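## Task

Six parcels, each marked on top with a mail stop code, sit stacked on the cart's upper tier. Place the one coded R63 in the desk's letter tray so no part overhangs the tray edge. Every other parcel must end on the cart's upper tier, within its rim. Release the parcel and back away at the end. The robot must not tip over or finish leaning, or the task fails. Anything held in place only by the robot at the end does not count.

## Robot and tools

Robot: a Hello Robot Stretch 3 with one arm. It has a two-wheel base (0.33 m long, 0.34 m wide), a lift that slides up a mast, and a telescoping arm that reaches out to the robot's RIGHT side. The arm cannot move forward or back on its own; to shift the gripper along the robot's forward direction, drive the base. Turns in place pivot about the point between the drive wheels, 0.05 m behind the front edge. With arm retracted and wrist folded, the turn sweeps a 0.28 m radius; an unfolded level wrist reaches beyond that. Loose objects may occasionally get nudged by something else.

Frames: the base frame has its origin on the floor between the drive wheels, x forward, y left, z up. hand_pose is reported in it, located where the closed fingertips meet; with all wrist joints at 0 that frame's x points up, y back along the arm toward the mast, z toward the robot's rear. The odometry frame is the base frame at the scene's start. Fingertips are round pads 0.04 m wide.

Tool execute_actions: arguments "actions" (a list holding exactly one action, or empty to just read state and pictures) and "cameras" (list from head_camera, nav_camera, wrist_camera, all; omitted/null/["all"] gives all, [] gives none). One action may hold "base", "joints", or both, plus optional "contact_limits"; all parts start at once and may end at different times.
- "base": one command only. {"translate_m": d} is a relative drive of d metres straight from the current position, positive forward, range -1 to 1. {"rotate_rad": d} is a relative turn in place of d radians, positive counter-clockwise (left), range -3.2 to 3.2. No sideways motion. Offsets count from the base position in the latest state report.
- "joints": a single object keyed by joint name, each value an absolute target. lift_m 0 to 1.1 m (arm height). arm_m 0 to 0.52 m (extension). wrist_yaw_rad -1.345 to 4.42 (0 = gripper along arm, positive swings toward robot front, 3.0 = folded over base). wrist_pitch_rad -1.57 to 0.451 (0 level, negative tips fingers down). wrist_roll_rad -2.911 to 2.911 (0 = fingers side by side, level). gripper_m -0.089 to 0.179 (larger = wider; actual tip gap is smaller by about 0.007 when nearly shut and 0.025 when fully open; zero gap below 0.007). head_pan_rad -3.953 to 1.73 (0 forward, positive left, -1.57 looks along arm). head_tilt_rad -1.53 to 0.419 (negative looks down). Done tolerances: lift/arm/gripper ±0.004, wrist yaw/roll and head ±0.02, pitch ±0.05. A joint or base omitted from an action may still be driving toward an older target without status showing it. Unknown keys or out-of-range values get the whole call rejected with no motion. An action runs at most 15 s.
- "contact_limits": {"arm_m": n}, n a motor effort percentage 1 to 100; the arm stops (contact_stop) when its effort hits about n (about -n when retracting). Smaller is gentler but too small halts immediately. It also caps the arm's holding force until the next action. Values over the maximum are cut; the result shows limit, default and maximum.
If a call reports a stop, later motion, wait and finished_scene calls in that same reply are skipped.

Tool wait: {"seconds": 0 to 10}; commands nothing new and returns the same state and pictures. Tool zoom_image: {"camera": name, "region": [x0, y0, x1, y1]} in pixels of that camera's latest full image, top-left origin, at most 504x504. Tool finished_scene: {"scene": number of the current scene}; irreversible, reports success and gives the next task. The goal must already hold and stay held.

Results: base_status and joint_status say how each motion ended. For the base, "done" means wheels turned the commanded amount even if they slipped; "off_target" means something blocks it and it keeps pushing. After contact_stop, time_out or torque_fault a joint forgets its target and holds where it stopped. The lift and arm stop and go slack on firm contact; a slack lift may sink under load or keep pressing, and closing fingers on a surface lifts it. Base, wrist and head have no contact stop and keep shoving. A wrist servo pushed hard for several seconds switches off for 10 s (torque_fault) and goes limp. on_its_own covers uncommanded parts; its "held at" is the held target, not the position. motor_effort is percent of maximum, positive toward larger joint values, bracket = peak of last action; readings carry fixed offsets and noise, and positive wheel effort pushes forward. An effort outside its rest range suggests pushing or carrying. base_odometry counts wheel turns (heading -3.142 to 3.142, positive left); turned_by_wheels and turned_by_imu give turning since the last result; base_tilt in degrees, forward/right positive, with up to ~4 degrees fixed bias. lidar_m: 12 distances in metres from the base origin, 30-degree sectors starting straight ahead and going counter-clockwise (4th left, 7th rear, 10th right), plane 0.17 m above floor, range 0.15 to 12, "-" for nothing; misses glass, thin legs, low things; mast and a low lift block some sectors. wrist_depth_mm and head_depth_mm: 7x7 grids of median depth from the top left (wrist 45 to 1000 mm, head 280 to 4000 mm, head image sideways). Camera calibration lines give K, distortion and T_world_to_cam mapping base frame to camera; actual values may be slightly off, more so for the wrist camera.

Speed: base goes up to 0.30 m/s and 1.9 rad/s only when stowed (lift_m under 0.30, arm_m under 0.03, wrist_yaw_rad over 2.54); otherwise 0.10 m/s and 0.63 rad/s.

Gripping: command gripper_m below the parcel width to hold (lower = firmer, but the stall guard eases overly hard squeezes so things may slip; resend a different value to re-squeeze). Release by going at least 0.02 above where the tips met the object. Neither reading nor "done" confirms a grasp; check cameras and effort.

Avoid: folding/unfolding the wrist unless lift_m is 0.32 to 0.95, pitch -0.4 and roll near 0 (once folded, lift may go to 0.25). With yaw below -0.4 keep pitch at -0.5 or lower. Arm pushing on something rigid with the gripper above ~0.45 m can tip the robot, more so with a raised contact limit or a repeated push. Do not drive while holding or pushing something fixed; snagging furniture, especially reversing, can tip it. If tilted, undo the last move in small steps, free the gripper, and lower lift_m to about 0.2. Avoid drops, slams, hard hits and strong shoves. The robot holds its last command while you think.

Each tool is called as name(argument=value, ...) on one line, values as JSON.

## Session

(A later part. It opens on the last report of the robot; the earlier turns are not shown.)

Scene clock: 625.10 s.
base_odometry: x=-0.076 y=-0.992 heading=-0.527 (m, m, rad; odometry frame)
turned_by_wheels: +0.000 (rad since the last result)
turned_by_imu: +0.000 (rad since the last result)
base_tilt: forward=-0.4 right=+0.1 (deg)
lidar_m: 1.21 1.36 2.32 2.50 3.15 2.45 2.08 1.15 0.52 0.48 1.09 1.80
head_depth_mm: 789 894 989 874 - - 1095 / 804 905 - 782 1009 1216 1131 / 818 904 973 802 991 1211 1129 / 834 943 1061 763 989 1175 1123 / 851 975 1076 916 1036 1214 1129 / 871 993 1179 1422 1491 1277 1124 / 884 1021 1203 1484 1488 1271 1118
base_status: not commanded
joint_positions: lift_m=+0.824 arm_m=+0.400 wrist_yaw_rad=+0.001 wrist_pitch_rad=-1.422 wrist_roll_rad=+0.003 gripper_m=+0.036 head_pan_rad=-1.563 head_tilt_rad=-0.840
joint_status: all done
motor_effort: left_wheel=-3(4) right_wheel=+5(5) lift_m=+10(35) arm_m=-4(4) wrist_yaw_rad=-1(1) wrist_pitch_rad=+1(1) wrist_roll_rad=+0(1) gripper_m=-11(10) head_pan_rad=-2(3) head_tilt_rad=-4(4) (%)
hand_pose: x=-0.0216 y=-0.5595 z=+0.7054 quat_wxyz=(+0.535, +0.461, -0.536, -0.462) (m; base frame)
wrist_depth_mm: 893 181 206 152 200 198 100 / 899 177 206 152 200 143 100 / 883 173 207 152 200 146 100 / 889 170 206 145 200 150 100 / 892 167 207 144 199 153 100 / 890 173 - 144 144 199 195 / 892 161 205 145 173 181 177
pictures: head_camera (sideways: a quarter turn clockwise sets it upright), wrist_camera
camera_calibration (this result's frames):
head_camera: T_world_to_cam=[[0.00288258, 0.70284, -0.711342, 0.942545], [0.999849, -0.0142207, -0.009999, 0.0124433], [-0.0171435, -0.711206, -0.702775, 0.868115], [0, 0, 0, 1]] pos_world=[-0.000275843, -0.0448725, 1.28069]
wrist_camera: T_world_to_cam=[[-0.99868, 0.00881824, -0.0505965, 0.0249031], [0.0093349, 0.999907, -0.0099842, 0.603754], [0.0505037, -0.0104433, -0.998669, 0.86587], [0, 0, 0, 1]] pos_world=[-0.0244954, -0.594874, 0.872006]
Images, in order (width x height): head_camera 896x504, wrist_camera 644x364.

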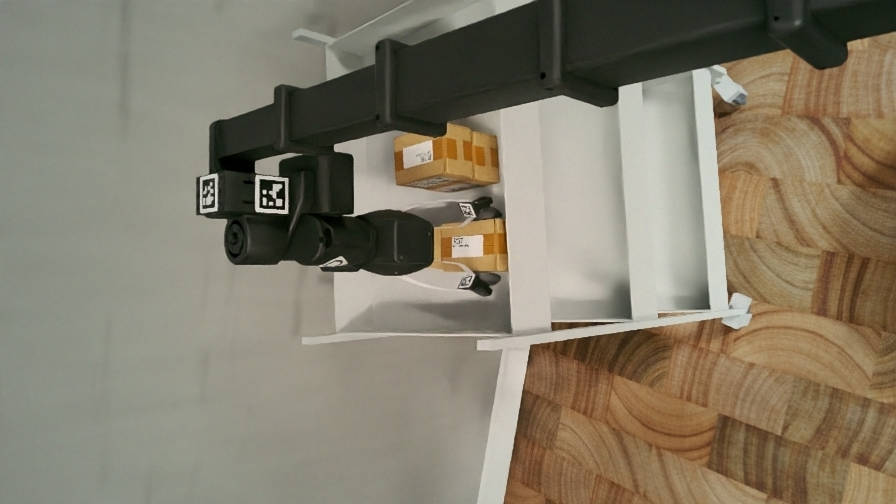

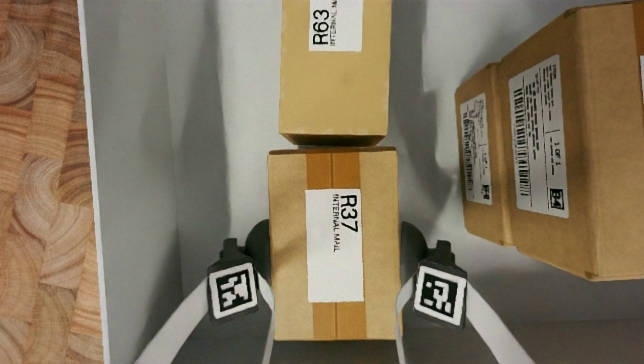

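execute_actions(actions=[{"joints": {"gripper_m": 0.085}}], cameras=[])

execute_actions(actions=[{"joints": {"lift_m": 0.90}}], cameras=["wrist_camera"])

Scene clock: 631.47 s.
base_odometry: x=-0.076 y=-0.992 heading=-0.527 (m, m, rad; odometry frame)
turned_by_wheels: +0.000 (rad since the last result)
turned_by_imu: +0.000 (rad since the last result)
base_tilt: forward=-0.5 right=+0.1 (deg)
lidar_m: 1.21 1.36 2.32 2.50 3.14 2.46 2.09 1.15 0.52 0.48 1.09 1.80
head_depth_mm: 793 895 993 873 - - 1088 / 803 902 - 780 998 1202 1139 / 820 908 974 795 987 1212 1129 / 836 943 1058 779 988 1177 1124 / 852 974 1076 917 1033 1211 1123 / 869 999 1178 1418 1489 1291 1129 / 884 1014 1217 1470 1483 1283 1129
base_status: not commanded
joint_positions: lift_m=+0.824 arm_m=+0.400 wrist_yaw_rad=+0.001 wrist_pitch_rad=-1.422 wrist_roll_rad=+0.003 gripper_m=+0.085 head_pan_rad=-1.563 head_tilt_rad=-0.840
joint_status: all done
motor_effort: left_wheel=-3(4) right_wheel=+4(5) lift_m=+10(9) arm_m=-4(4) wrist_yaw_rad=-1(1) wrist_pitch_rad=+1(1) wrist_roll_rad=-1(1) gripper_m=+1(78) head_pan_rad=-2(3) head_tilt_rad=-4(4) (%)
hand_pose: x=-0.0216 y=-0.5594 z=+0.7054 quat_wxyz=(+0.535, +0.461, -0.536, -0.462) (m; base frame)
wrist_depth_mm: 886 180 206 151 200 198 100 / 890 177 207 152 201 142 100 / 876 173 207 153 201 146 100 / 869 170 207 154 201 150 100 / 893 167 207 154 200 151 100 / 894 164 - 154 153 198 195 / 884 168 204 174 179 177 176
pictures: none
No camera images: the call's "cameras" was empty. Leave "cameras" out to get every camera's image.

Scene clock: 633.00 s.
base_odometry: x=-0.076 y=-0.992 heading=-0.527 (m, m, rad; odometry frame)
turned_by_wheels: +0.000 (rad since the last result)
turned_by_imu: +0.000 (rad since the last result)
base_tilt: forward=-0.4 right=+0.1 (deg)
lidar_m: 1.22 1.36 2.32 2.50 3.15 2.45 2.08 1.15 0.52 0.48 1.10 1.80
head_depth_mm: 789 885 - - 991 1265 1131 / 798 - 984 782 1015 1210 1134 / 806 - 983 786 990 1212 1128 / 835 964 - 816 988 1182 1127 / 852 975 1075 927 1030 1213 1128 / 866 1000 1180 1419 1489 1275 1126 / 883 1024 1213 1474 1484 1282 1124
base_status: not commanded
joint_positions: lift_m=+0.899 arm_m=+0.400 wrist_yaw_rad=+0.001 wrist_pitch_rad=-1.422 wrist_roll_rad=+0.003 gripper_m=+0.085 head_pan_rad=-1.563 head_tilt_rad=-0.840
joint_status: all done
motor_effort: left_wheel=-4(3) right_wheel=+4(4) lift_m=+36(37) arm_m=-3(4) wrist_yaw_rad=-1(1) wrist_pitch_rad=+1(1) wrist_roll_rad=-1(1) gripper_m=+0(1) head_pan_rad=-3(3) head_tilt_rad=-4(4) (%)
hand_pose: x=-0.0216 y=-0.5594 z=+0.7811 quat_wxyz=(+0.535, +0.461, -0.536, -0.462) (m; base frame)
wrist_depth_mm: 974 931 281 227 273 272 267 / 977 948 282 227 274 186 202 / 966 947 281 228 275 175 193 / 980 948 283 230 276 175 195 / 964 948 276 230 276 181 267 / 968 944 - 262 258 265 249 / 980 952 943 229 910 909 894
pictures: wrist_camera
camera_calibration (this result's frames):
wrist_camera: T_world_to_cam=[[-0.99868, 0.00882176, -0.0505959, 0.0287339], [0.00933506, 0.999907, -0.00991769, 0.604433], [0.0505037, -0.0103769, -0.99867, 0.941496], [0, 0, 0, 1]] pos_world=[-0.0244954, -0.59486, 0.947692]
Images, in order (width x height): wrist_camera 644x364.

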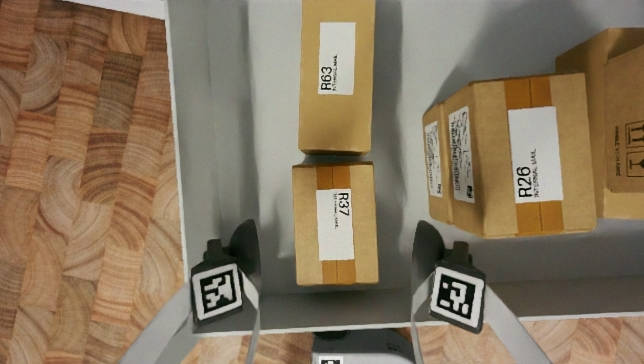

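execute_actions(actions=[{"joints": {"arm_m": 0.52, "lift_m": 0.88}}], cameras=["wrist_camera"])

Scene clock: 641.97 s.
base_odometry: x=-0.076 y=-0.992 heading=-0.527 (m, m, rad; odometry frame)
turned_by_wheels: +0.000 (rad since the last result)
turned_by_imu: +0.000 (rad since the last result)
base_tilt: forward=-0.4 right=+0.2 (deg)
lidar_m: 1.21 1.36 2.32 2.50 3.16 2.45 2.08 1.15 0.52 0.48 1.09 1.80
head_depth_mm: 787 889 993 - 1016 1245 1128 / 800 - 984 824 1012 1206 1131 / 802 974 1015 804 989 1215 1128 / 826 940 974 818 986 1177 1130 / 852 979 1080 915 1032 1206 1127 / 870 1002 1169 1425 1487 1281 1124 / 887 1022 1209 1471 1485 1288 1122
base_status: not commanded
joint_positions: lift_m=+0.881 arm_m=+0.520 wrist_yaw_rad=+0.001 wrist_pitch_rad=-1.422 wrist_roll_rad=+0.003 gripper_m=+0.085 head_pan_rad=-1.563 head_tilt_rad=-0.840
joint_status: all done
motor_effort: left_wheel=-4(4) right_wheel=+4(3) lift_m=+9(32) arm_m=+3(3) wrist_yaw_rad=-1(2) wrist_pitch_rad=+1(1) wrist_roll_rad=+0(1) gripper_m=-1(0) head_pan_rad=-3(3) head_tilt_rad=-4(4) (%)
hand_pose: x=-0.0216 y=-0.6789 z=+0.7624 quat_wxyz=(+0.535, +0.461, -0.536, -0.462) (m; base frame)
wrist_depth_mm: 859 208 225 222 233 244 248 / 927 930 264 260 257 252 250 / 942 913 262 259 256 253 250 / 947 935 264 208 256 253 250 / 966 945 261 208 258 253 227 / 928 935 - 209 258 186 206 / 945 933 262 211 256 158 155
pictures: wrist_camera
camera_calibration (this result's frames):
wrist_camera: T_world_to_cam=[[-0.99868, 0.00880317, -0.0505993, 0.0288335], [0.00933531, 0.999903, -0.0102901, 0.723951], [0.0505039, -0.0107488, -0.998666, 0.921368], [0, 0, 0, 1]] pos_world=[-0.0244954, -0.714231, 0.929047]
Images, in order (width x height): wrist_camera 644x364.

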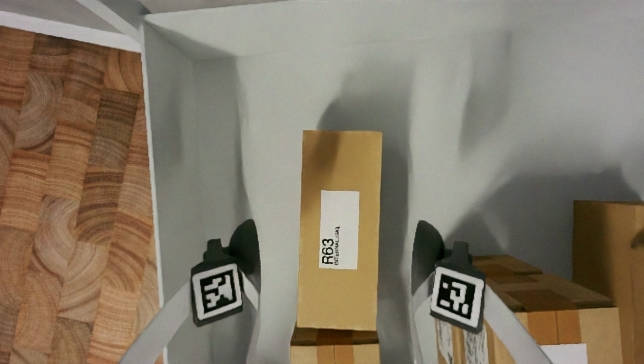

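execute_actions(actions=[{"joints": {"lift_m": 0.822}}], cameras=[])

execute_actions(actions=[{"joints": {"gripper_m": 0.025}}], cameras=["wrist_camera"])

Scene clock: 648.13 s.
base_odometry: x=-0.076 y=-0.992 heading=-0.527 (m, m, rad; odometry frame)
turned_by_wheels: +0.000 (rad since the last result)
turned_by_imu: +0.000 (rad since the last result)
base_tilt: forward=-0.4 right=+0.2 (deg)
lidar_m: 1.21 1.36 2.33 2.50 3.15 2.46 2.08 1.15 0.52 0.48 1.09 1.80
head_depth_mm: 791 892 989 884 - - 1091 / 805 902 - 772 996 1207 1134 / 820 - 979 792 993 1216 1130 / 835 936 975 818 988 1180 1129 / 853 976 1077 916 1032 1214 1125 / 872 998 1174 1436 1494 1284 1122 / 883 1018 1211 1477 1473 1280 1125
base_status: not commanded
joint_positions: lift_m=+0.823 arm_m=+0.520 wrist_yaw_rad=+0.001 wrist_pitch_rad=-1.422 wrist_roll_rad=+0.003 gripper_m=+0.085 head_pan_rad=-1.563 head_tilt_rad=-0.840
joint_status: all done
motor_effort: left_wheel=-3(3) right_wheel=+4(4) lift_m=+9(8) arm_m=+3(3) wrist_yaw_rad=-1(1) wrist_pitch_rad=+1(1) wrist_roll_rad=-1(0) gripper_m=+0(0) head_pan_rad=-3(3) head_tilt_rad=-4(4) (%)
hand_pose: x=-0.0216 y=-0.6789 z=+0.7044 quat_wxyz=(+0.535, +0.461, -0.536, -0.462) (m; base frame)
wrist_depth_mm: 798 185 204 202 200 197 194 / 891 189 205 203 199 196 194 / 885 185 205 151 200 196 194 / 876 181 205 151 199 197 195 / 898 178 205 151 199 197 195 / 892 174 - 151 150 184 194 / 899 162 206 151 199 152 124
pictures: none
No camera images: the call's "cameras" was empty. Leave "cameras" out to get every camera's image.

Scene clock: 649.23 s.
base_odometry: x=-0.076 y=-0.992 heading=-0.527 (m, m, rad; odometry frame)
turned_by_wheels: +0.000 (rad since the last result)
turned_by_imu: +0.000 (rad since the last result)
base_tilt: forward=-0.3 right=+0.1 (deg)
lidar_m: 1.21 1.36 2.32 2.50 3.16 2.45 2.09 1.15 0.52 0.48 1.09 1.80
head_depth_mm: 789 895 990 881 - - 1090 / 804 902 - 774 1004 1204 1128 / 822 - 974 801 992 1216 1122 / 838 930 978 811 989 1171 1125 / 853 976 1074 914 1037 1211 1125 / 871 996 1173 1414 1489 1274 1128 / 884 1018 1203 1470 1494 1284 1122
base_status: not commanded
joint_positions: lift_m=+0.823 arm_m=+0.520 wrist_yaw_rad=+0.001 wrist_pitch_rad=-1.422 wrist_roll_rad=+0.003 gripper_m=+0.026 head_pan_rad=-1.563 head_tilt_rad=-0.840
joint_status: all done
motor_effort: left_wheel=-3(4) right_wheel=+5(4) lift_m=+9(9) arm_m=+3(3) wrist_yaw_rad=-1(1) wrist_pitch_rad=+1(1) wrist_roll_rad=-1(1) gripper_m=-12(84) head_pan_rad=-3(2) head_tilt_rad=-4(4) (%)
hand_pose: x=-0.0216 y=-0.6789 z=+0.7044 quat_wxyz=(+0.535, +0.461, -0.536, -0.462) (m; base frame)
wrist_depth_mm: 812 186 204 202 200 197 194 / 886 189 205 202 200 197 195 / 883 185 206 149 198 197 194 / 888 181 206 149 199 197 195 / 889 179 205 148 199 197 194 / 875 175 206 149 148 184 194 / 888 162 205 149 200 144 124
pictures: wrist_camera
camera_calibration (this result's frames):
wrist_camera: T_world_to_cam=[[-0.99868, 0.00880029, -0.0505997, 0.0258968], [0.00933437, 0.999903, -0.0103283, 0.723392], [0.0505039, -0.010787, -0.998666, 0.86341], [0, 0, 0, 1]] pos_world=[-0.0244954, -0.714237, 0.87104]
Images, in order (width x height): wrist_camera 644x364.

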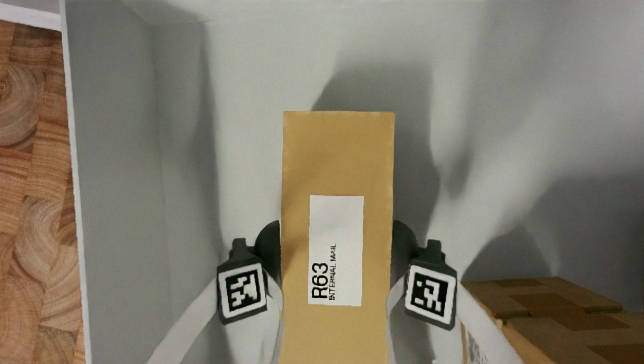

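execute_actions(actions=[{"joints": {"lift_m": 0.95}}])

Scene clock: 659.10 s.
base_odometry: x=-0.076 y=-0.992 heading=-0.527 (m, m, rad; odometry frame)
turned_by_wheels: +0.000 (rad since the last result)
turned_by_imu: +0.000 (rad since the last result)
base_tilt: forward=-0.4 right=+0.3 (deg)
lidar_m: 1.21 1.36 2.32 2.51 3.15 2.45 2.08 1.16 0.52 0.48 1.10 1.80
head_depth_mm: 783 - - 826 1013 1267 1132 / - 941 992 786 1017 1204 1130 / - 943 1015 802 996 1218 1133 / 823 - 793 842 987 1177 1129 / 850 973 1078 915 1028 1203 1127 / 869 1004 1174 1425 1494 1278 1119 / 885 1019 1203 1471 1486 1268 1118
base_status: not commanded
joint_positions: lift_m=+0.949 arm_m=+0.520 wrist_yaw_rad=+0.001 wrist_pitch_rad=-1.422 wrist_roll_rad=+0.003 gripper_m=+0.026 head_pan_rad=-1.563 head_tilt_rad=-0.840
joint_status: all done
motor_effort: left_wheel=-3(3) right_wheel=+4(4) lift_m=+37(39) arm_m=+3(3) wrist_yaw_rad=-1(1) wrist_pitch_rad=+1(1) wrist_roll_rad=+0(1) gripper_m=-12(11) head_pan_rad=-2(3) head_tilt_rad=-4(4) (%)
hand_pose: x=-0.0216 y=-0.6789 z=+0.8310 quat_wxyz=(+0.535, +0.461, -0.536, -0.462) (m; base frame)
wrist_depth_mm: 919 687 649 548 460 408 300 / - - 293 326 321 320 315 / - - 331 149 320 319 315 / - - 331 149 322 319 315 / - - 329 149 307 319 247 / - - - 149 148 224 224 / - - 332 149 268 223 226
pictures: head_camera (sideways: a quarter turn clockwise sets it upright), nav_camera (sideways: a quarter turn counterclockwise sets it upright), wrist_camera
camera_calibration (this result's frames):
head_camera: T_world_to_cam=[[0.00288266, 0.70284, -0.711342, 0.942545], [0.999849, -0.0142208, -0.00999899, 0.0124433], [-0.0171435, -0.711206, -0.702774, 0.868115], [0, 0, 0, 1]] pos_world=[-0.000275848, -0.0448725, 1.28069]
nav_camera: T_world_to_cam=[[0.00202036, -0.739066, 0.67363, -0.833353], [-0.999462, -0.023554, -0.0228445, 0.0819114], [0.0327503, -0.673221, -0.738716, 0.918884], [0, 0, 0, 1]] pos_world=[0.0534572, 0.00463877, 1.24204]
wrist_camera: T_world_to_cam=[[-0.99868, 0.00880083, -0.0505997, 0.032305], [0.00933492, 0.999903, -0.0103284, 0.724703], [0.0505039, -0.0107872, -0.998666, 0.989878], [0, 0, 0, 1]] pos_world=[-0.0244954, -0.714239, 0.997677]
Images, in order (width x height): head_camera 896x504, nav_camera 672x504, wrist_camera 644x364.

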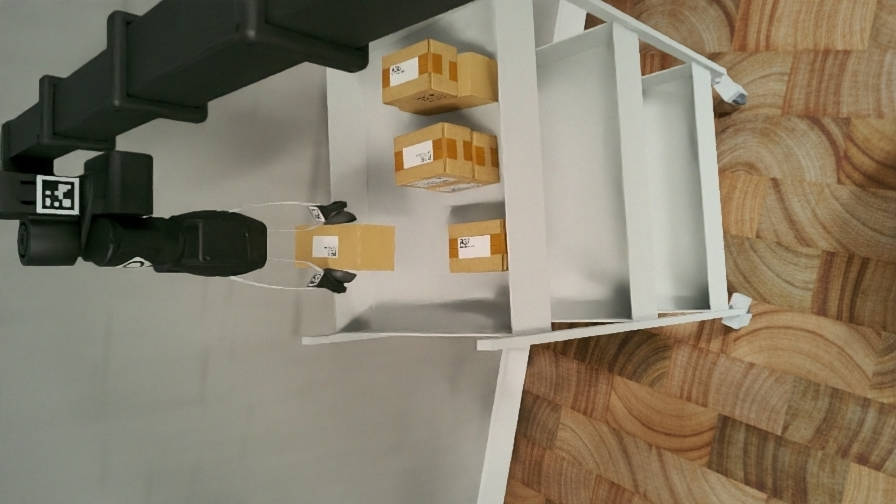

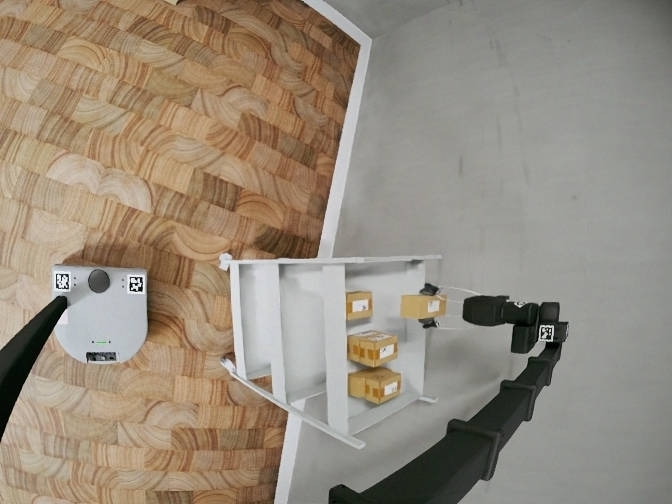

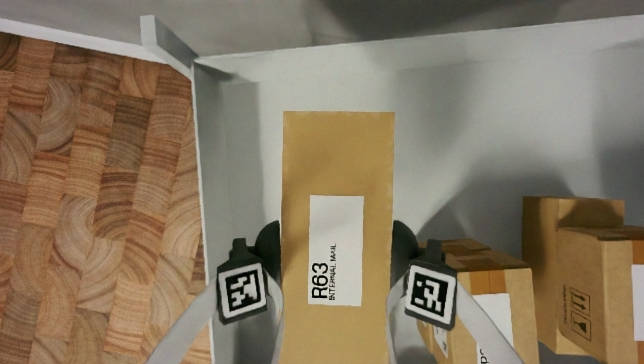

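execute_actions(actions=[{"joints": {"arm_m": 0.0, "head_pan_rad": -3.0, "head_tilt_rad": -0.35}}])

Scene clock: 678.87 s.
base_odometry: x=-0.076 y=-0.992 heading=-0.527 (m, m, rad; odometry frame)
turned_by_wheels: +0.000 (rad since the last result)
turned_by_imu: +0.000 (rad since the last result)
base_tilt: forward=-0.5 right=+0.1 (deg)
lidar_m: 1.21 1.36 2.32 2.50 3.16 2.45 2.09 1.15 0.52 0.48 1.09 1.80
head_depth_mm: 2407 2520 2660 2760 2576 - - / 2483 2578 2779 2926 2597 - - / 2560 2688 2822 3033 2585 1951 1470 / 2540 2696 2844 3032 2620 1876 1482 / 1948 2039 2120 2205 2258 1900 1487 / 1612 1657 1700 1789 1860 1818 1476 / 1379 1417 1466 1497 1547 1606 1483
base_status: not commanded
joint_positions: lift_m=+0.949 arm_m=+0.002 wrist_yaw_rad=+0.001 wrist_pitch_rad=-1.421 wrist_roll_rad=+0.001 gripper_m=+0.026 head_pan_rad=-2.993 head_tilt_rad=-0.359
joint_status: all done
joint sent to its limit — the command would take arm_m past its lower limit, so that joint was sent only as far as its limit.
motor_effort: left_wheel=-3(4) right_wheel=+5(4) lift_m=+37(37) arm_m=-4(5) wrist_yaw_rad=-1(1) wrist_pitch_rad=+1(1) wrist_roll_rad=+0(1) gripper_m=-11(11) head_pan_rad=-3(31) head_tilt_rad=+4(25) (%)
hand_pose: x=-0.0216 y=-0.1609 z=+0.8310 quat_wxyz=(+0.536, +0.461, -0.536, -0.462) (m; base frame)
wrist_depth_mm: - - - 815 831 931 947 / - - - 981 956 952 928 / - - - 149 946 955 938 / - - - 148 962 942 945 / - - - 149 554 957 944 / - - - 148 148 943 939 / - - - 148 980 949 930
pictures: head_camera (sideways: a quarter turn clockwise sets it upright), nav_camera (sideways: a quarter turn counterclockwise sets it upright), wrist_camera
camera_calibration (this result's frames):
head_camera: T_world_to_cam=[[0.292478, 0.0355061, -0.955613, 1.25932], [0.124399, -0.992232, 0.00120721, 0.00319708], [-0.948146, -0.11923, -0.294623, 0.342743], [0, 0, 0, 1]] pos_world=[-0.043751, -0.000676052, 1.3044]
nav_camera: T_world_to_cam=[[-0.340832, -0.0474285, 0.938927, -1.17716], [-0.172526, 0.984921, -0.0128752, 0.0638995], [-0.924158, -0.166377, -0.343875, 0.411027], [0, 0, 0, 1]] pos_world=[-0.0103357, -0.0503814, 1.24743]
wrist_camera: T_world_to_cam=[[-0.998699, 0.00761487, -0.0504227, 0.0274078], [0.00814687, 0.999913, -0.0103537, 0.206735], [0.0503395, -0.010751, -0.998674, 0.995476], [0, 0, 0, 1]] pos_world=[-0.0244238, -0.196224, 0.997679]
Images, in order (width x height): head_camera 896x504, nav_camera 672x504, wrist_camera 644x364.

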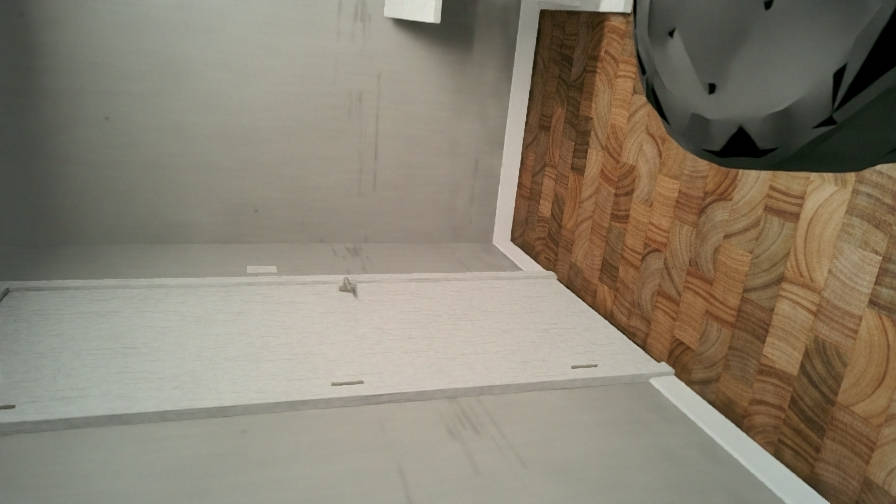

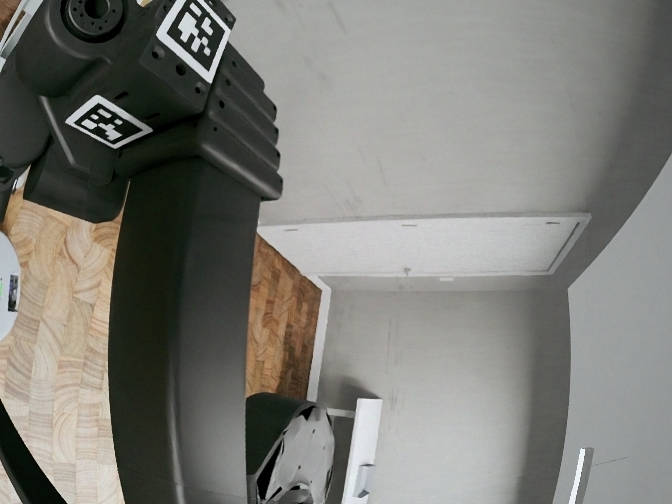

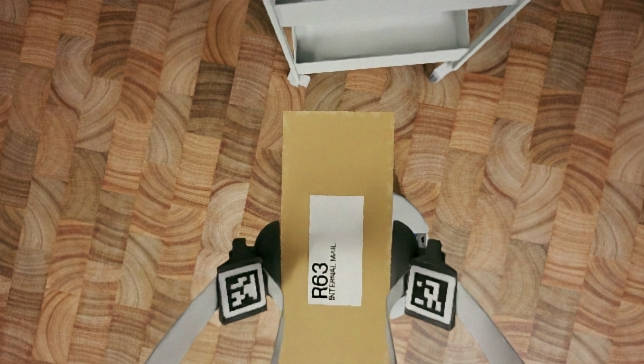

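zoom_image(camera="nav_camera", region=[200, 300, 672, 504])

Region (200, 300, 672, 504) of nav_camera's 672x504 image, scaled by 1.068, with more detail than that image has; it fills the top 218 rows of this view, and the rest is white.

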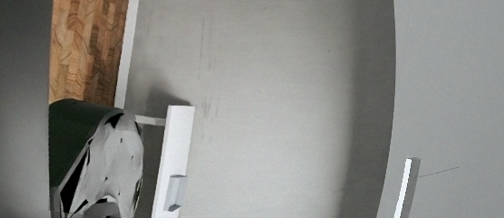

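execute_actions(actions=[{"joints": {"head_pan_rad": -3.6, "head_tilt_rad": -0.5}}], cameras=["head_camera", "nav_camera"])

Scene clock: 799.80 s.
base_odometry: x=-0.076 y=-0.992 heading=-0.527 (m, m, rad; odometry frame)
turned_by_wheels: +0.000 (rad since the last result)
turned_by_imu: +0.000 (rad since the last result)
base_tilt: forward=-0.5 right=+0.0 (deg)
lidar_m: 1.21 1.37 2.33 2.50 3.16 2.45 2.08 1.15 0.52 0.48 1.09 1.80
head_depth_mm: 2744 3032 3276 - - - - / 2669 2862 2820 - - - - / 2616 2806 2951 - - - - / 2559 2714 2860 - - - - / 2472 2650 2831 2982 - - - / 2403 2571 2709 2816 - - - / 2367 2516 2728 2815 - - -
base_status: not commanded
joint_positions: lift_m=+0.949 arm_m=+0.002 wrist_yaw_rad=+0.001 wrist_pitch_rad=-1.421 wrist_roll_rad=+0.001 gripper_m=+0.026 head_pan_rad=-3.593 head_tilt_rad=-0.493
joint_status: all done
motor_effort: left_wheel=-3(3) right_wheel=+5(4) lift_m=+37(36) arm_m=-4(4) wrist_yaw_rad=-1(1) wrist_pitch_rad=+1(1) wrist_roll_rad=-1(0) gripper_m=-11(12) head_pan_rad=-3(28) head_tilt_rad=-3(14) (%)
hand_pose: x=-0.0216 y=-0.1609 z=+0.8310 quat_wxyz=(+0.536, +0.461, -0.536, -0.462) (m; base frame)
wrist_depth_mm: - - - 821 834 924 936 / - - - 971 977 958 931 / - - - 149 945 949 927 / - - - 149 955 971 944 / - - - 148 554 966 937 / - - - 149 148 968 926 / - - - 149 963 944 928
pictures: head_camera (sideways: a quarter turn clockwise sets it upright), nav_camera (sideways: a quarter turn counterclockwise sets it upright)
camera_calibration (this result's frames):
head_camera: T_world_to_cam=[[0.37393, -0.190292, -0.907725, 1.19632], [-0.457401, -0.889258, -0.00200227, 0.0109244], [-0.806821, 0.415943, -0.41956, 0.504473], [0, 0, 0, 1]] pos_world=[-0.0353229, 0.0275319, 1.29761]
nav_camera: T_world_to_cam=[[-0.418168, 0.206582, 0.884567, -1.10576], [0.415343, 0.909523, -0.0160617, 0.0644595], [-0.807853, 0.360683, -0.466136, 0.569417], [0, 0, 0, 1]] pos_world=[-0.0291617, -0.0355761, 1.24458]
Images, in order (width x height): head_camera 896x504, nav_camera 672x504.

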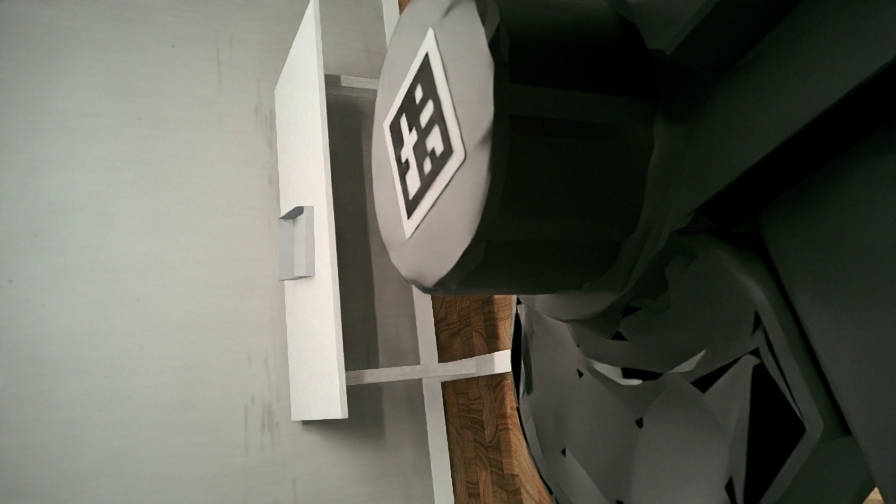

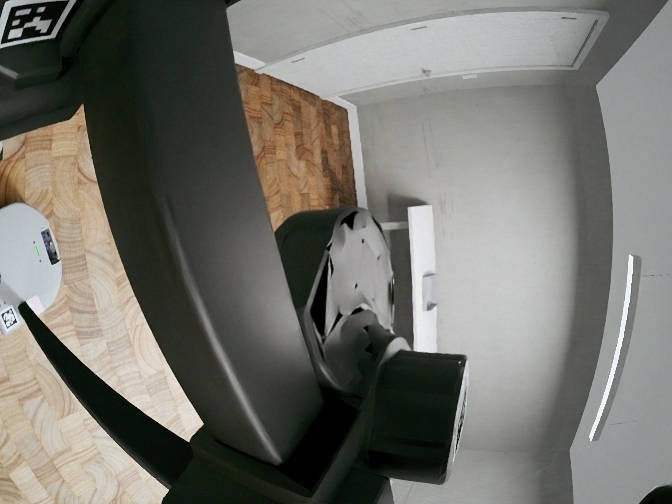

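zoom_image(camera="head_camera", region=[240, 0, 520, 440])

Region (240, 0, 520, 440) of head_camera's 896x504 image, scaled by 1.145, with more detail than that image has; it fills the left 321 columns of this view, and the rest is white.

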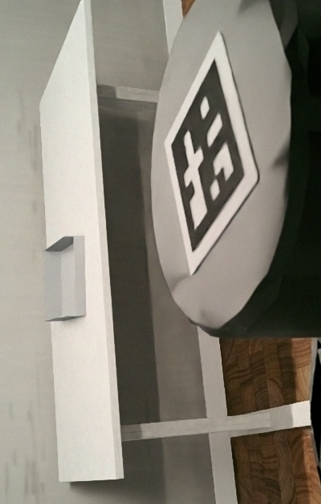

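execute_actions(actions=[{"base": {"rotate_rad": -0.545}, "joints": {"head_pan_rad": -3.1, "head_tilt_rad": -0.4, "lift_m": 1.0}}], cameras=["head_camera"])

Scene clock: 895.33 s.
base_odometry: x=-0.076 y=-0.992 heading=-1.071 (m, m, rad; odometry frame)
turned_by_wheels: -0.545 (rad since the last result)
turned_by_imu: -0.539 (rad since the last result)
base_tilt: forward=-0.3 right=+0.3 (deg)
lidar_m: 1.75 1.21 1.35 2.25 2.75 3.14 2.45 2.15 1.16 0.52 0.48 1.08
head_depth_mm: 2880 3095 3310 3509 - - - / 2758 2999 3102 3385 - - - / 2724 2899 2984 3267 - - - / 2596 2795 2908 3123 2393 1773 - / 2534 2681 2813 3061 2384 1823 - / 2427 2591 2726 2928 2390 1817 - / 2368 2533 2657 2853 2390 1827 -
base_status: done
joint_positions: lift_m=+0.999 arm_m=+0.002 wrist_yaw_rad=+0.001 wrist_pitch_rad=-1.421 wrist_roll_rad=+0.001 gripper_m=+0.026 head_pan_rad=-3.107 head_tilt_rad=-0.409
joint_status: all done
motor_effort: left_wheel=+4(9) right_wheel=-6(10) lift_m=+36(38) arm_m=-4(4) wrist_yaw_rad=-1(2) wrist_pitch_rad=+1(1) wrist_roll_rad=+0(0) gripper_m=-11(12) head_pan_rad=+2(24) head_tilt_rad=+4(13) (%)
hand_pose: x=-0.0216 y=-0.1609 z=+0.8810 quat_wxyz=(+0.536, +0.461, -0.536, -0.462) (m; base frame)
wrist_depth_mm: 381 660 650 906 - - - / - 648 912 - - - - / - - - 149 - - - / - - - 149 - - - / - - - 149 - - - / - - - 149 148 - - / - - - 149 - - -
pictures: head_camera (sideways: a quarter turn clockwise sets it upright)
camera_calibration (this result's frames):
head_camera: T_world_to_cam=[[0.341199, 0.00356417, -0.939984, 1.23862], [0.0105242, -0.999945, 0.0000285754, 0.00542621], [-0.939932, -0.0099023, -0.341217, 0.403334], [0, 0, 0, 1]] pos_world=[-0.0435656, 0.0050052, 1.30191]
Images, in order (width x height): head_camera 896x504.

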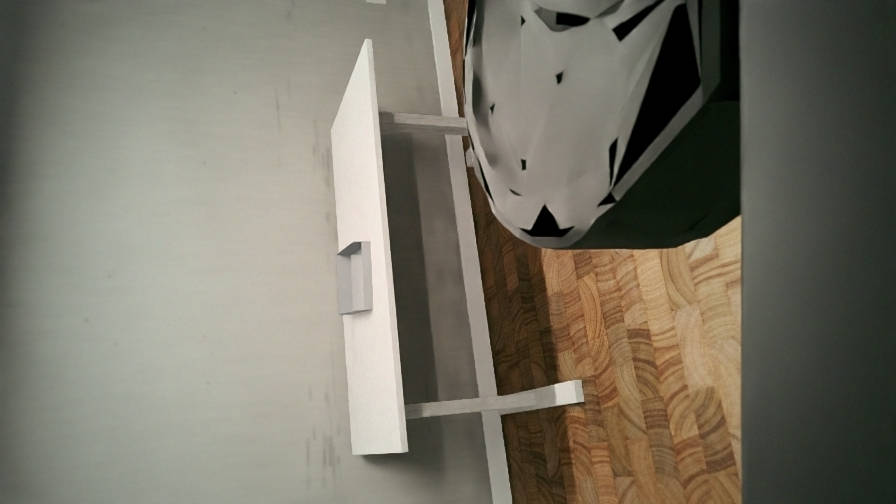

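zoom_image(camera="head_camera", region=[310, 210, 430, 340])

Region (310, 210, 430, 340) of head_camera's 896x504 image, scaled by 3.877, with more detail than that image has; it fills the left 465 columns of this view, and the rest is white.

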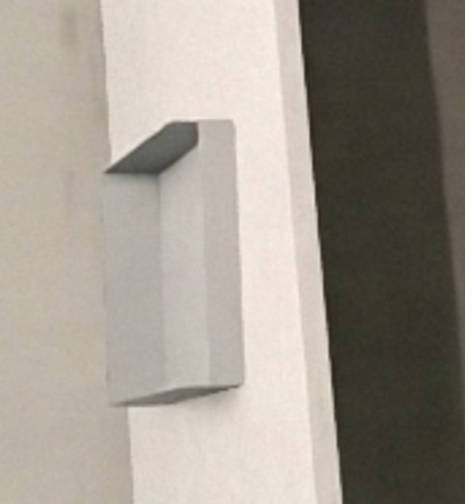

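execute_actions(actions=[{"base": {"translate_m": -1.0}}], cameras=["head_camera"])

Scene clock: 953.97 s.
base_odometry: x=-0.555 y=-0.114 heading=-1.071 (m, m, rad; odometry frame)
turned_by_wheels: +0.000 (rad since the last result)
turned_by_imu: +0.000 (rad since the last result)
base_tilt: forward=-0.4 right=+0.1 (deg)
lidar_m: 2.32 2.14 2.43 2.21 2.41 1.82 1.97 1.51 1.53 1.29 1.28 1.13
head_depth_mm: 1952 2105 2239 1747 - - - / 1882 2036 2162 1755 - - - / 1823 1937 2077 1752 - - - / 1762 1881 2001 1623 2272 1785 - / 1715 1817 1918 1628 2190 1824 - / 1659 1764 1884 1652 2105 1811 - / 1612 1710 1799 1634 2016 1730 -
base_status: done
joint_positions: lift_m=+0.999 arm_m=+0.002 wrist_yaw_rad=+0.001 wrist_pitch_rad=-1.421 wrist_roll_rad=+0.001 gripper_m=+0.026 head_pan_rad=-3.107 head_tilt_rad=-0.408
joint_status: not commanded
motor_effort: left_wheel=+5(6) right_wheel=-5(12) lift_m=+36(36) arm_m=-4(4) wrist_yaw_rad=-1(1) wrist_pitch_rad=+1(1) wrist_roll_rad=-1(1) gripper_m=-11(11) head_pan_rad=+2(3) head_tilt_rad=+3(3) (%)
hand_pose: x=-0.0216 y=-0.1609 z=+0.8810 quat_wxyz=(+0.536, +0.461, -0.536, -0.462) (m; base frame)
wrist_depth_mm: - - - - - - - / - - - - - - - / - - - 149 - - - / - - - 149 - - - / - - - 148 - - - / - - - 149 148 - - / - - - 149 - - -
pictures: head_camera (sideways: a quarter turn clockwise sets it upright)
camera_calibration (this result's frames):
head_camera: T_world_to_cam=[[0.341071, 0.00355977, -0.940031, 1.23868], [0.0105242, -0.999945, 0.0000318297, 0.00542197], [-0.939978, -0.0099039, -0.34109, 0.403168], [0, 0, 0, 1]] pos_world=[-0.0435656, 0.0050052, 1.30191]
Images, in order (width x height): head_camera 896x504.

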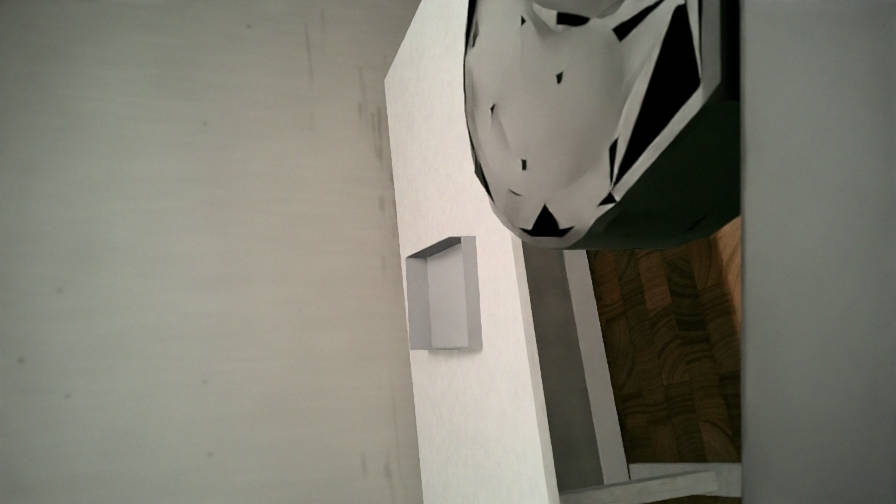

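zoom_image(camera="head_camera", region=[380, 200, 600, 400])

Region (380, 200, 600, 400) of head_camera's 896x504 image, scaled by 2.291, with more detail than that image has; it fills the top 458 rows of this view, and the rest is white.

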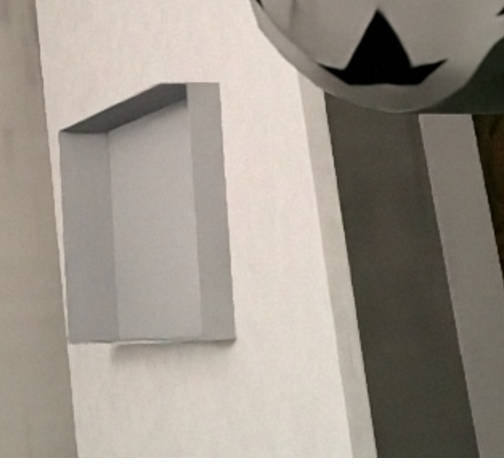

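zoom_image(camera="head_camera", region=[460, 220, 580, 360])

Region (460, 220, 580, 360) of head_camera's 896x504 image, scaled by 3.600, with more detail than that image has; it fills the left 432 columns of this view, and the rest is white.

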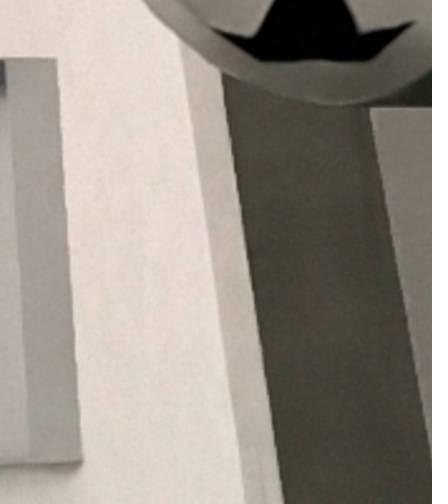

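execute_actions(actions=[{"base": {"translate_m": -0.98}, "joints": {"head_tilt_rad": -0.9}}], cameras=["head_camera", "nav_camera"])

Scene clock: 1023.27 s.
base_odometry: x=-1.025 y=+0.746 heading=-1.071 (m, m, rad; odometry frame)
turned_by_wheels: +0.000 (rad since the last result)
turned_by_imu: +0.000 (rad since the last result)
base_tilt: forward=-0.3 right=+0.2 (deg)
lidar_m: 2.11 3.07 2.33 1.96 2.16 0.94 1.05 1.04 0.72 1.59 1.58 1.79
head_depth_mm: 1014 - - - - 1255 1120 / 984 - - - - 1237 1125 / 955 - - - - 1219 1132 / 945 1069 - - - 888 1150 / 925 1035 980 - - 564 1144 / 899 1024 978 - - 551 1116 / 870 989 976 - - 547 1089
base_status: done
joint_positions: lift_m=+0.999 arm_m=+0.002 wrist_yaw_rad=+0.001 wrist_pitch_rad=-1.421 wrist_roll_rad=+0.001 gripper_m=+0.026 head_pan_rad=-3.107 head_tilt_rad=-0.888
joint_status: all done
motor_effort: left_wheel=+5(5) right_wheel=-5(10) lift_m=+37(36) arm_m=-4(4) wrist_yaw_rad=-1(1) wrist_pitch_rad=+1(1) wrist_roll_rad=+0(0) gripper_m=-12(11) head_pan_rad=+2(2) head_tilt_rad=-4(30) (%)
hand_pose: x=-0.0216 y=-0.1609 z=+0.8810 quat_wxyz=(+0.536, +0.461, -0.536, -0.462) (m; base frame)
wrist_depth_mm: - - - - - 313 309 / - - - - - 314 310 / - - - 149 - 312 310 / - - - 148 - 313 310 / - - - 149 - 327 308 / - - - 148 148 - 310 / - - - 149 - - 308
pictures: head_camera (sideways: a quarter turn clockwise sets it upright), nav_camera (sideways: a quarter turn counterclockwise sets it upright)
camera_calibration (this result's frames):
head_camera: T_world_to_cam=[[0.736429, 0.0174065, -0.676291, 0.892393], [0.0134868, -0.999848, -0.0110482, 0.0198254], [-0.67638, -0.000984755, -0.736552, 0.916065], [0, 0, 0, 1]] pos_world=[-0.0378432, 0.00519103, 1.27847]
nav_camera: T_world_to_cam=[[-0.770631, -0.0232276, 0.636858, -0.780725], [-0.0495947, 0.998491, -0.0235951, 0.0770929], [-0.635349, -0.0497679, -0.77062, 0.964448], [0, 0, 0, 1]] pos_world=[0.0149329, -0.0471124, 1.24225]
Images, in order (width x height): head_camera 896x504, nav_camera 672x504.

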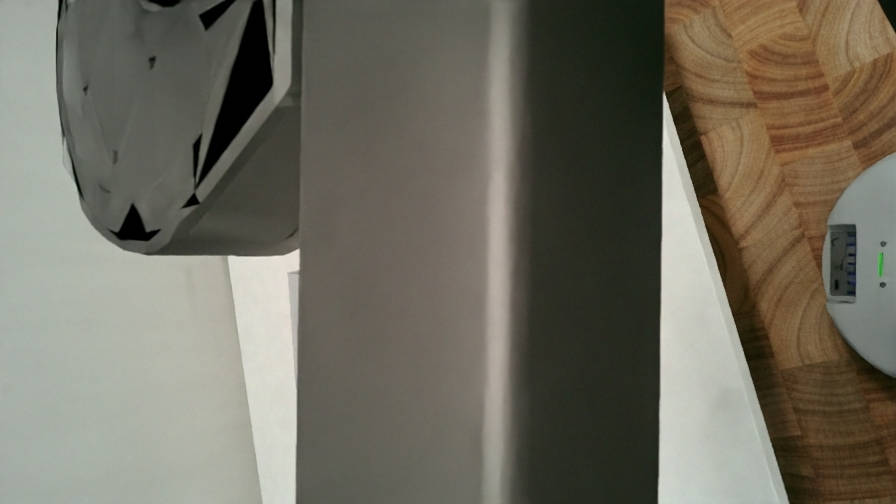

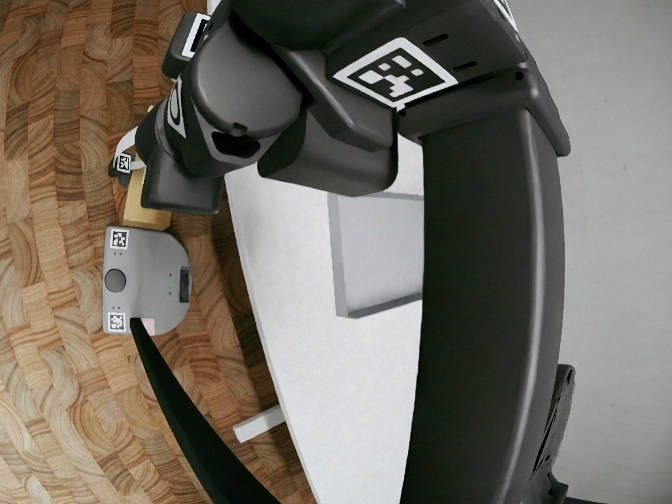

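execute_actions(actions=[{"base": {"rotate_rad": -1.24}, "joints": {"head_pan_rad": -1.57, "head_tilt_rad": -0.95}}])

Scene clock: 1029.53 s.
base_odometry: x=-1.025 y=+0.746 heading=-2.311 (m, m, rad; odometry frame)
turned_by_wheels: -1.240 (rad since the last result)
turned_by_imu: -1.226 (rad since the last result)
base_tilt: forward=-0.5 right=+0.1 (deg)
lidar_m: 1.58 1.66 2.02 3.06 3.03 1.96 2.16 0.94 1.07 1.04 0.72 1.49
head_depth_mm: 922 - - - - 1200 1103 / 917 1024 - - - 1194 1109 / 917 1025 - - - - 1088 / 914 1020 847 - - - 347 / 911 1015 825 696 616 1178 1096 / 907 1009 845 712 613 1168 1101 / 908 1006 845 710 613 1169 1091
base_status: done
joint_positions: lift_m=+0.999 arm_m=+0.002 wrist_yaw_rad=+0.001 wrist_pitch_rad=-1.421 wrist_roll_rad=+0.001 gripper_m=+0.026 head_pan_rad=-1.577 head_tilt_rad=-0.938
joint_status: all done
motor_effort: left_wheel=+5(9) right_wheel=-5(10) lift_m=+36(36) arm_m=-4(4) wrist_yaw_rad=-1(1) wrist_pitch_rad=+1(1) wrist_roll_rad=+0(0) gripper_m=-12(12) head_pan_rad=+2(32) head_tilt_rad=-4(10) (%)
hand_pose: x=-0.0216 y=-0.1609 z=+0.8810 quat_wxyz=(+0.536, +0.461, -0.536, -0.462) (m; base frame)
wrist_depth_mm: 336 331 325 322 317 314 312 / 335 330 327 321 318 314 310 / 336 332 327 149 317 314 308 / - - - 149 - - - / - - - 148 - - - / - - - 149 148 - - / - - - 149 - - -
pictures: head_camera (sideways: a quarter turn clockwise sets it upright), nav_camera (sideways: a quarter turn counterclockwise sets it upright), wrist_camera
camera_calibration (this result's frames):
head_camera: T_world_to_cam=[[0.0129727, 0.769229, -0.638841, 0.848008], [0.999565, -0.0269001, -0.0120927, 0.0151693], [-0.0264869, -0.638406, -0.769244, 0.954613], [0, 0, 0, 1]] pos_world=[-0.000878892, -0.0424738, 1.27626]
nav_camera: T_world_to_cam=[[-0.00854495, -0.801639, 0.597748, -0.734417], [-0.999677, -0.00746645, -0.0243039, 0.0838096], [0.023946, -0.597762, -0.801316, 1.00034], [0, 0, 0, 1]] pos_world=[0.0535529, 0.00985287, 1.24262]
wrist_camera: T_world_to_cam=[[-0.998699, 0.00762478, -0.0504242, 0.0299325], [0.00815681, 0.999913, -0.0103537, 0.207248], [0.0503409, -0.0107515, -0.998674, 1.04542], [0, 0, 0, 1]] pos_world=[-0.0244244, -0.196218, 1.04769]
Images, in order (width x height): head_camera 896x504, nav_camera 672x504, wrist_camera 644x364.

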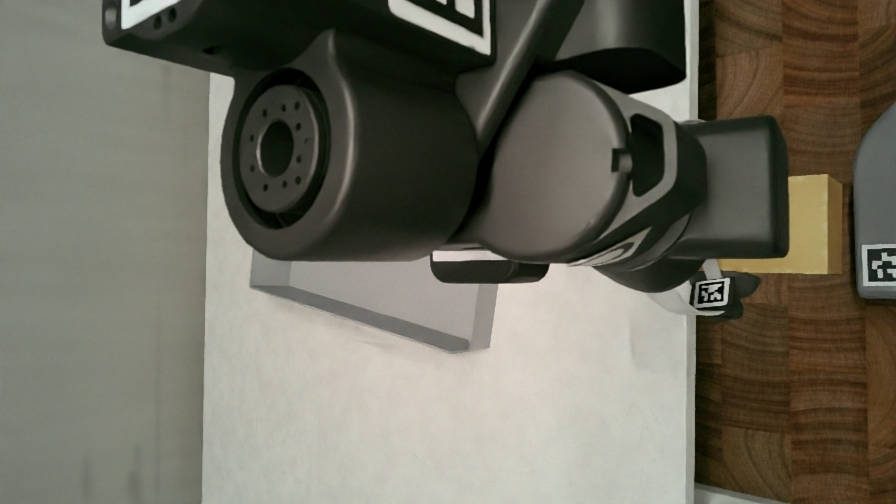

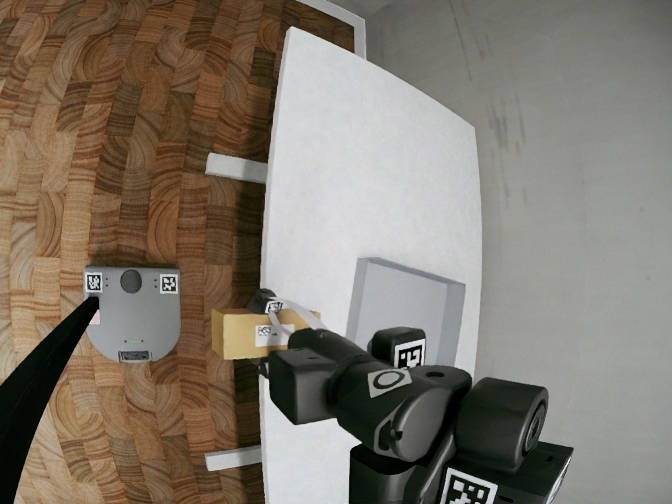

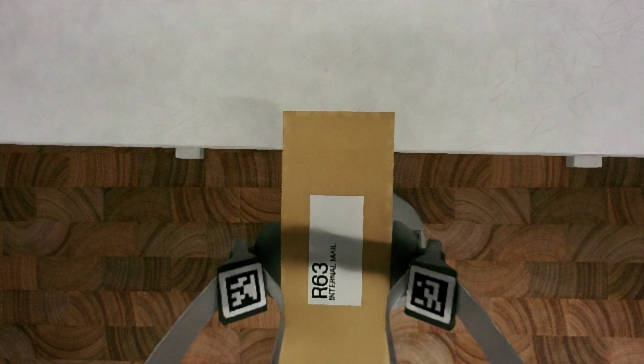

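zoom_image(camera="head_camera", region=[200, 200, 560, 400])

Region (200, 200, 560, 400) of head_camera's 896x504 image, scaled by 1.400, with more detail than that image has.

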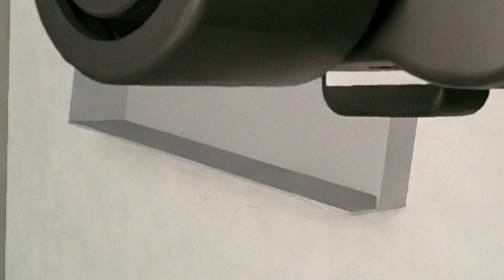

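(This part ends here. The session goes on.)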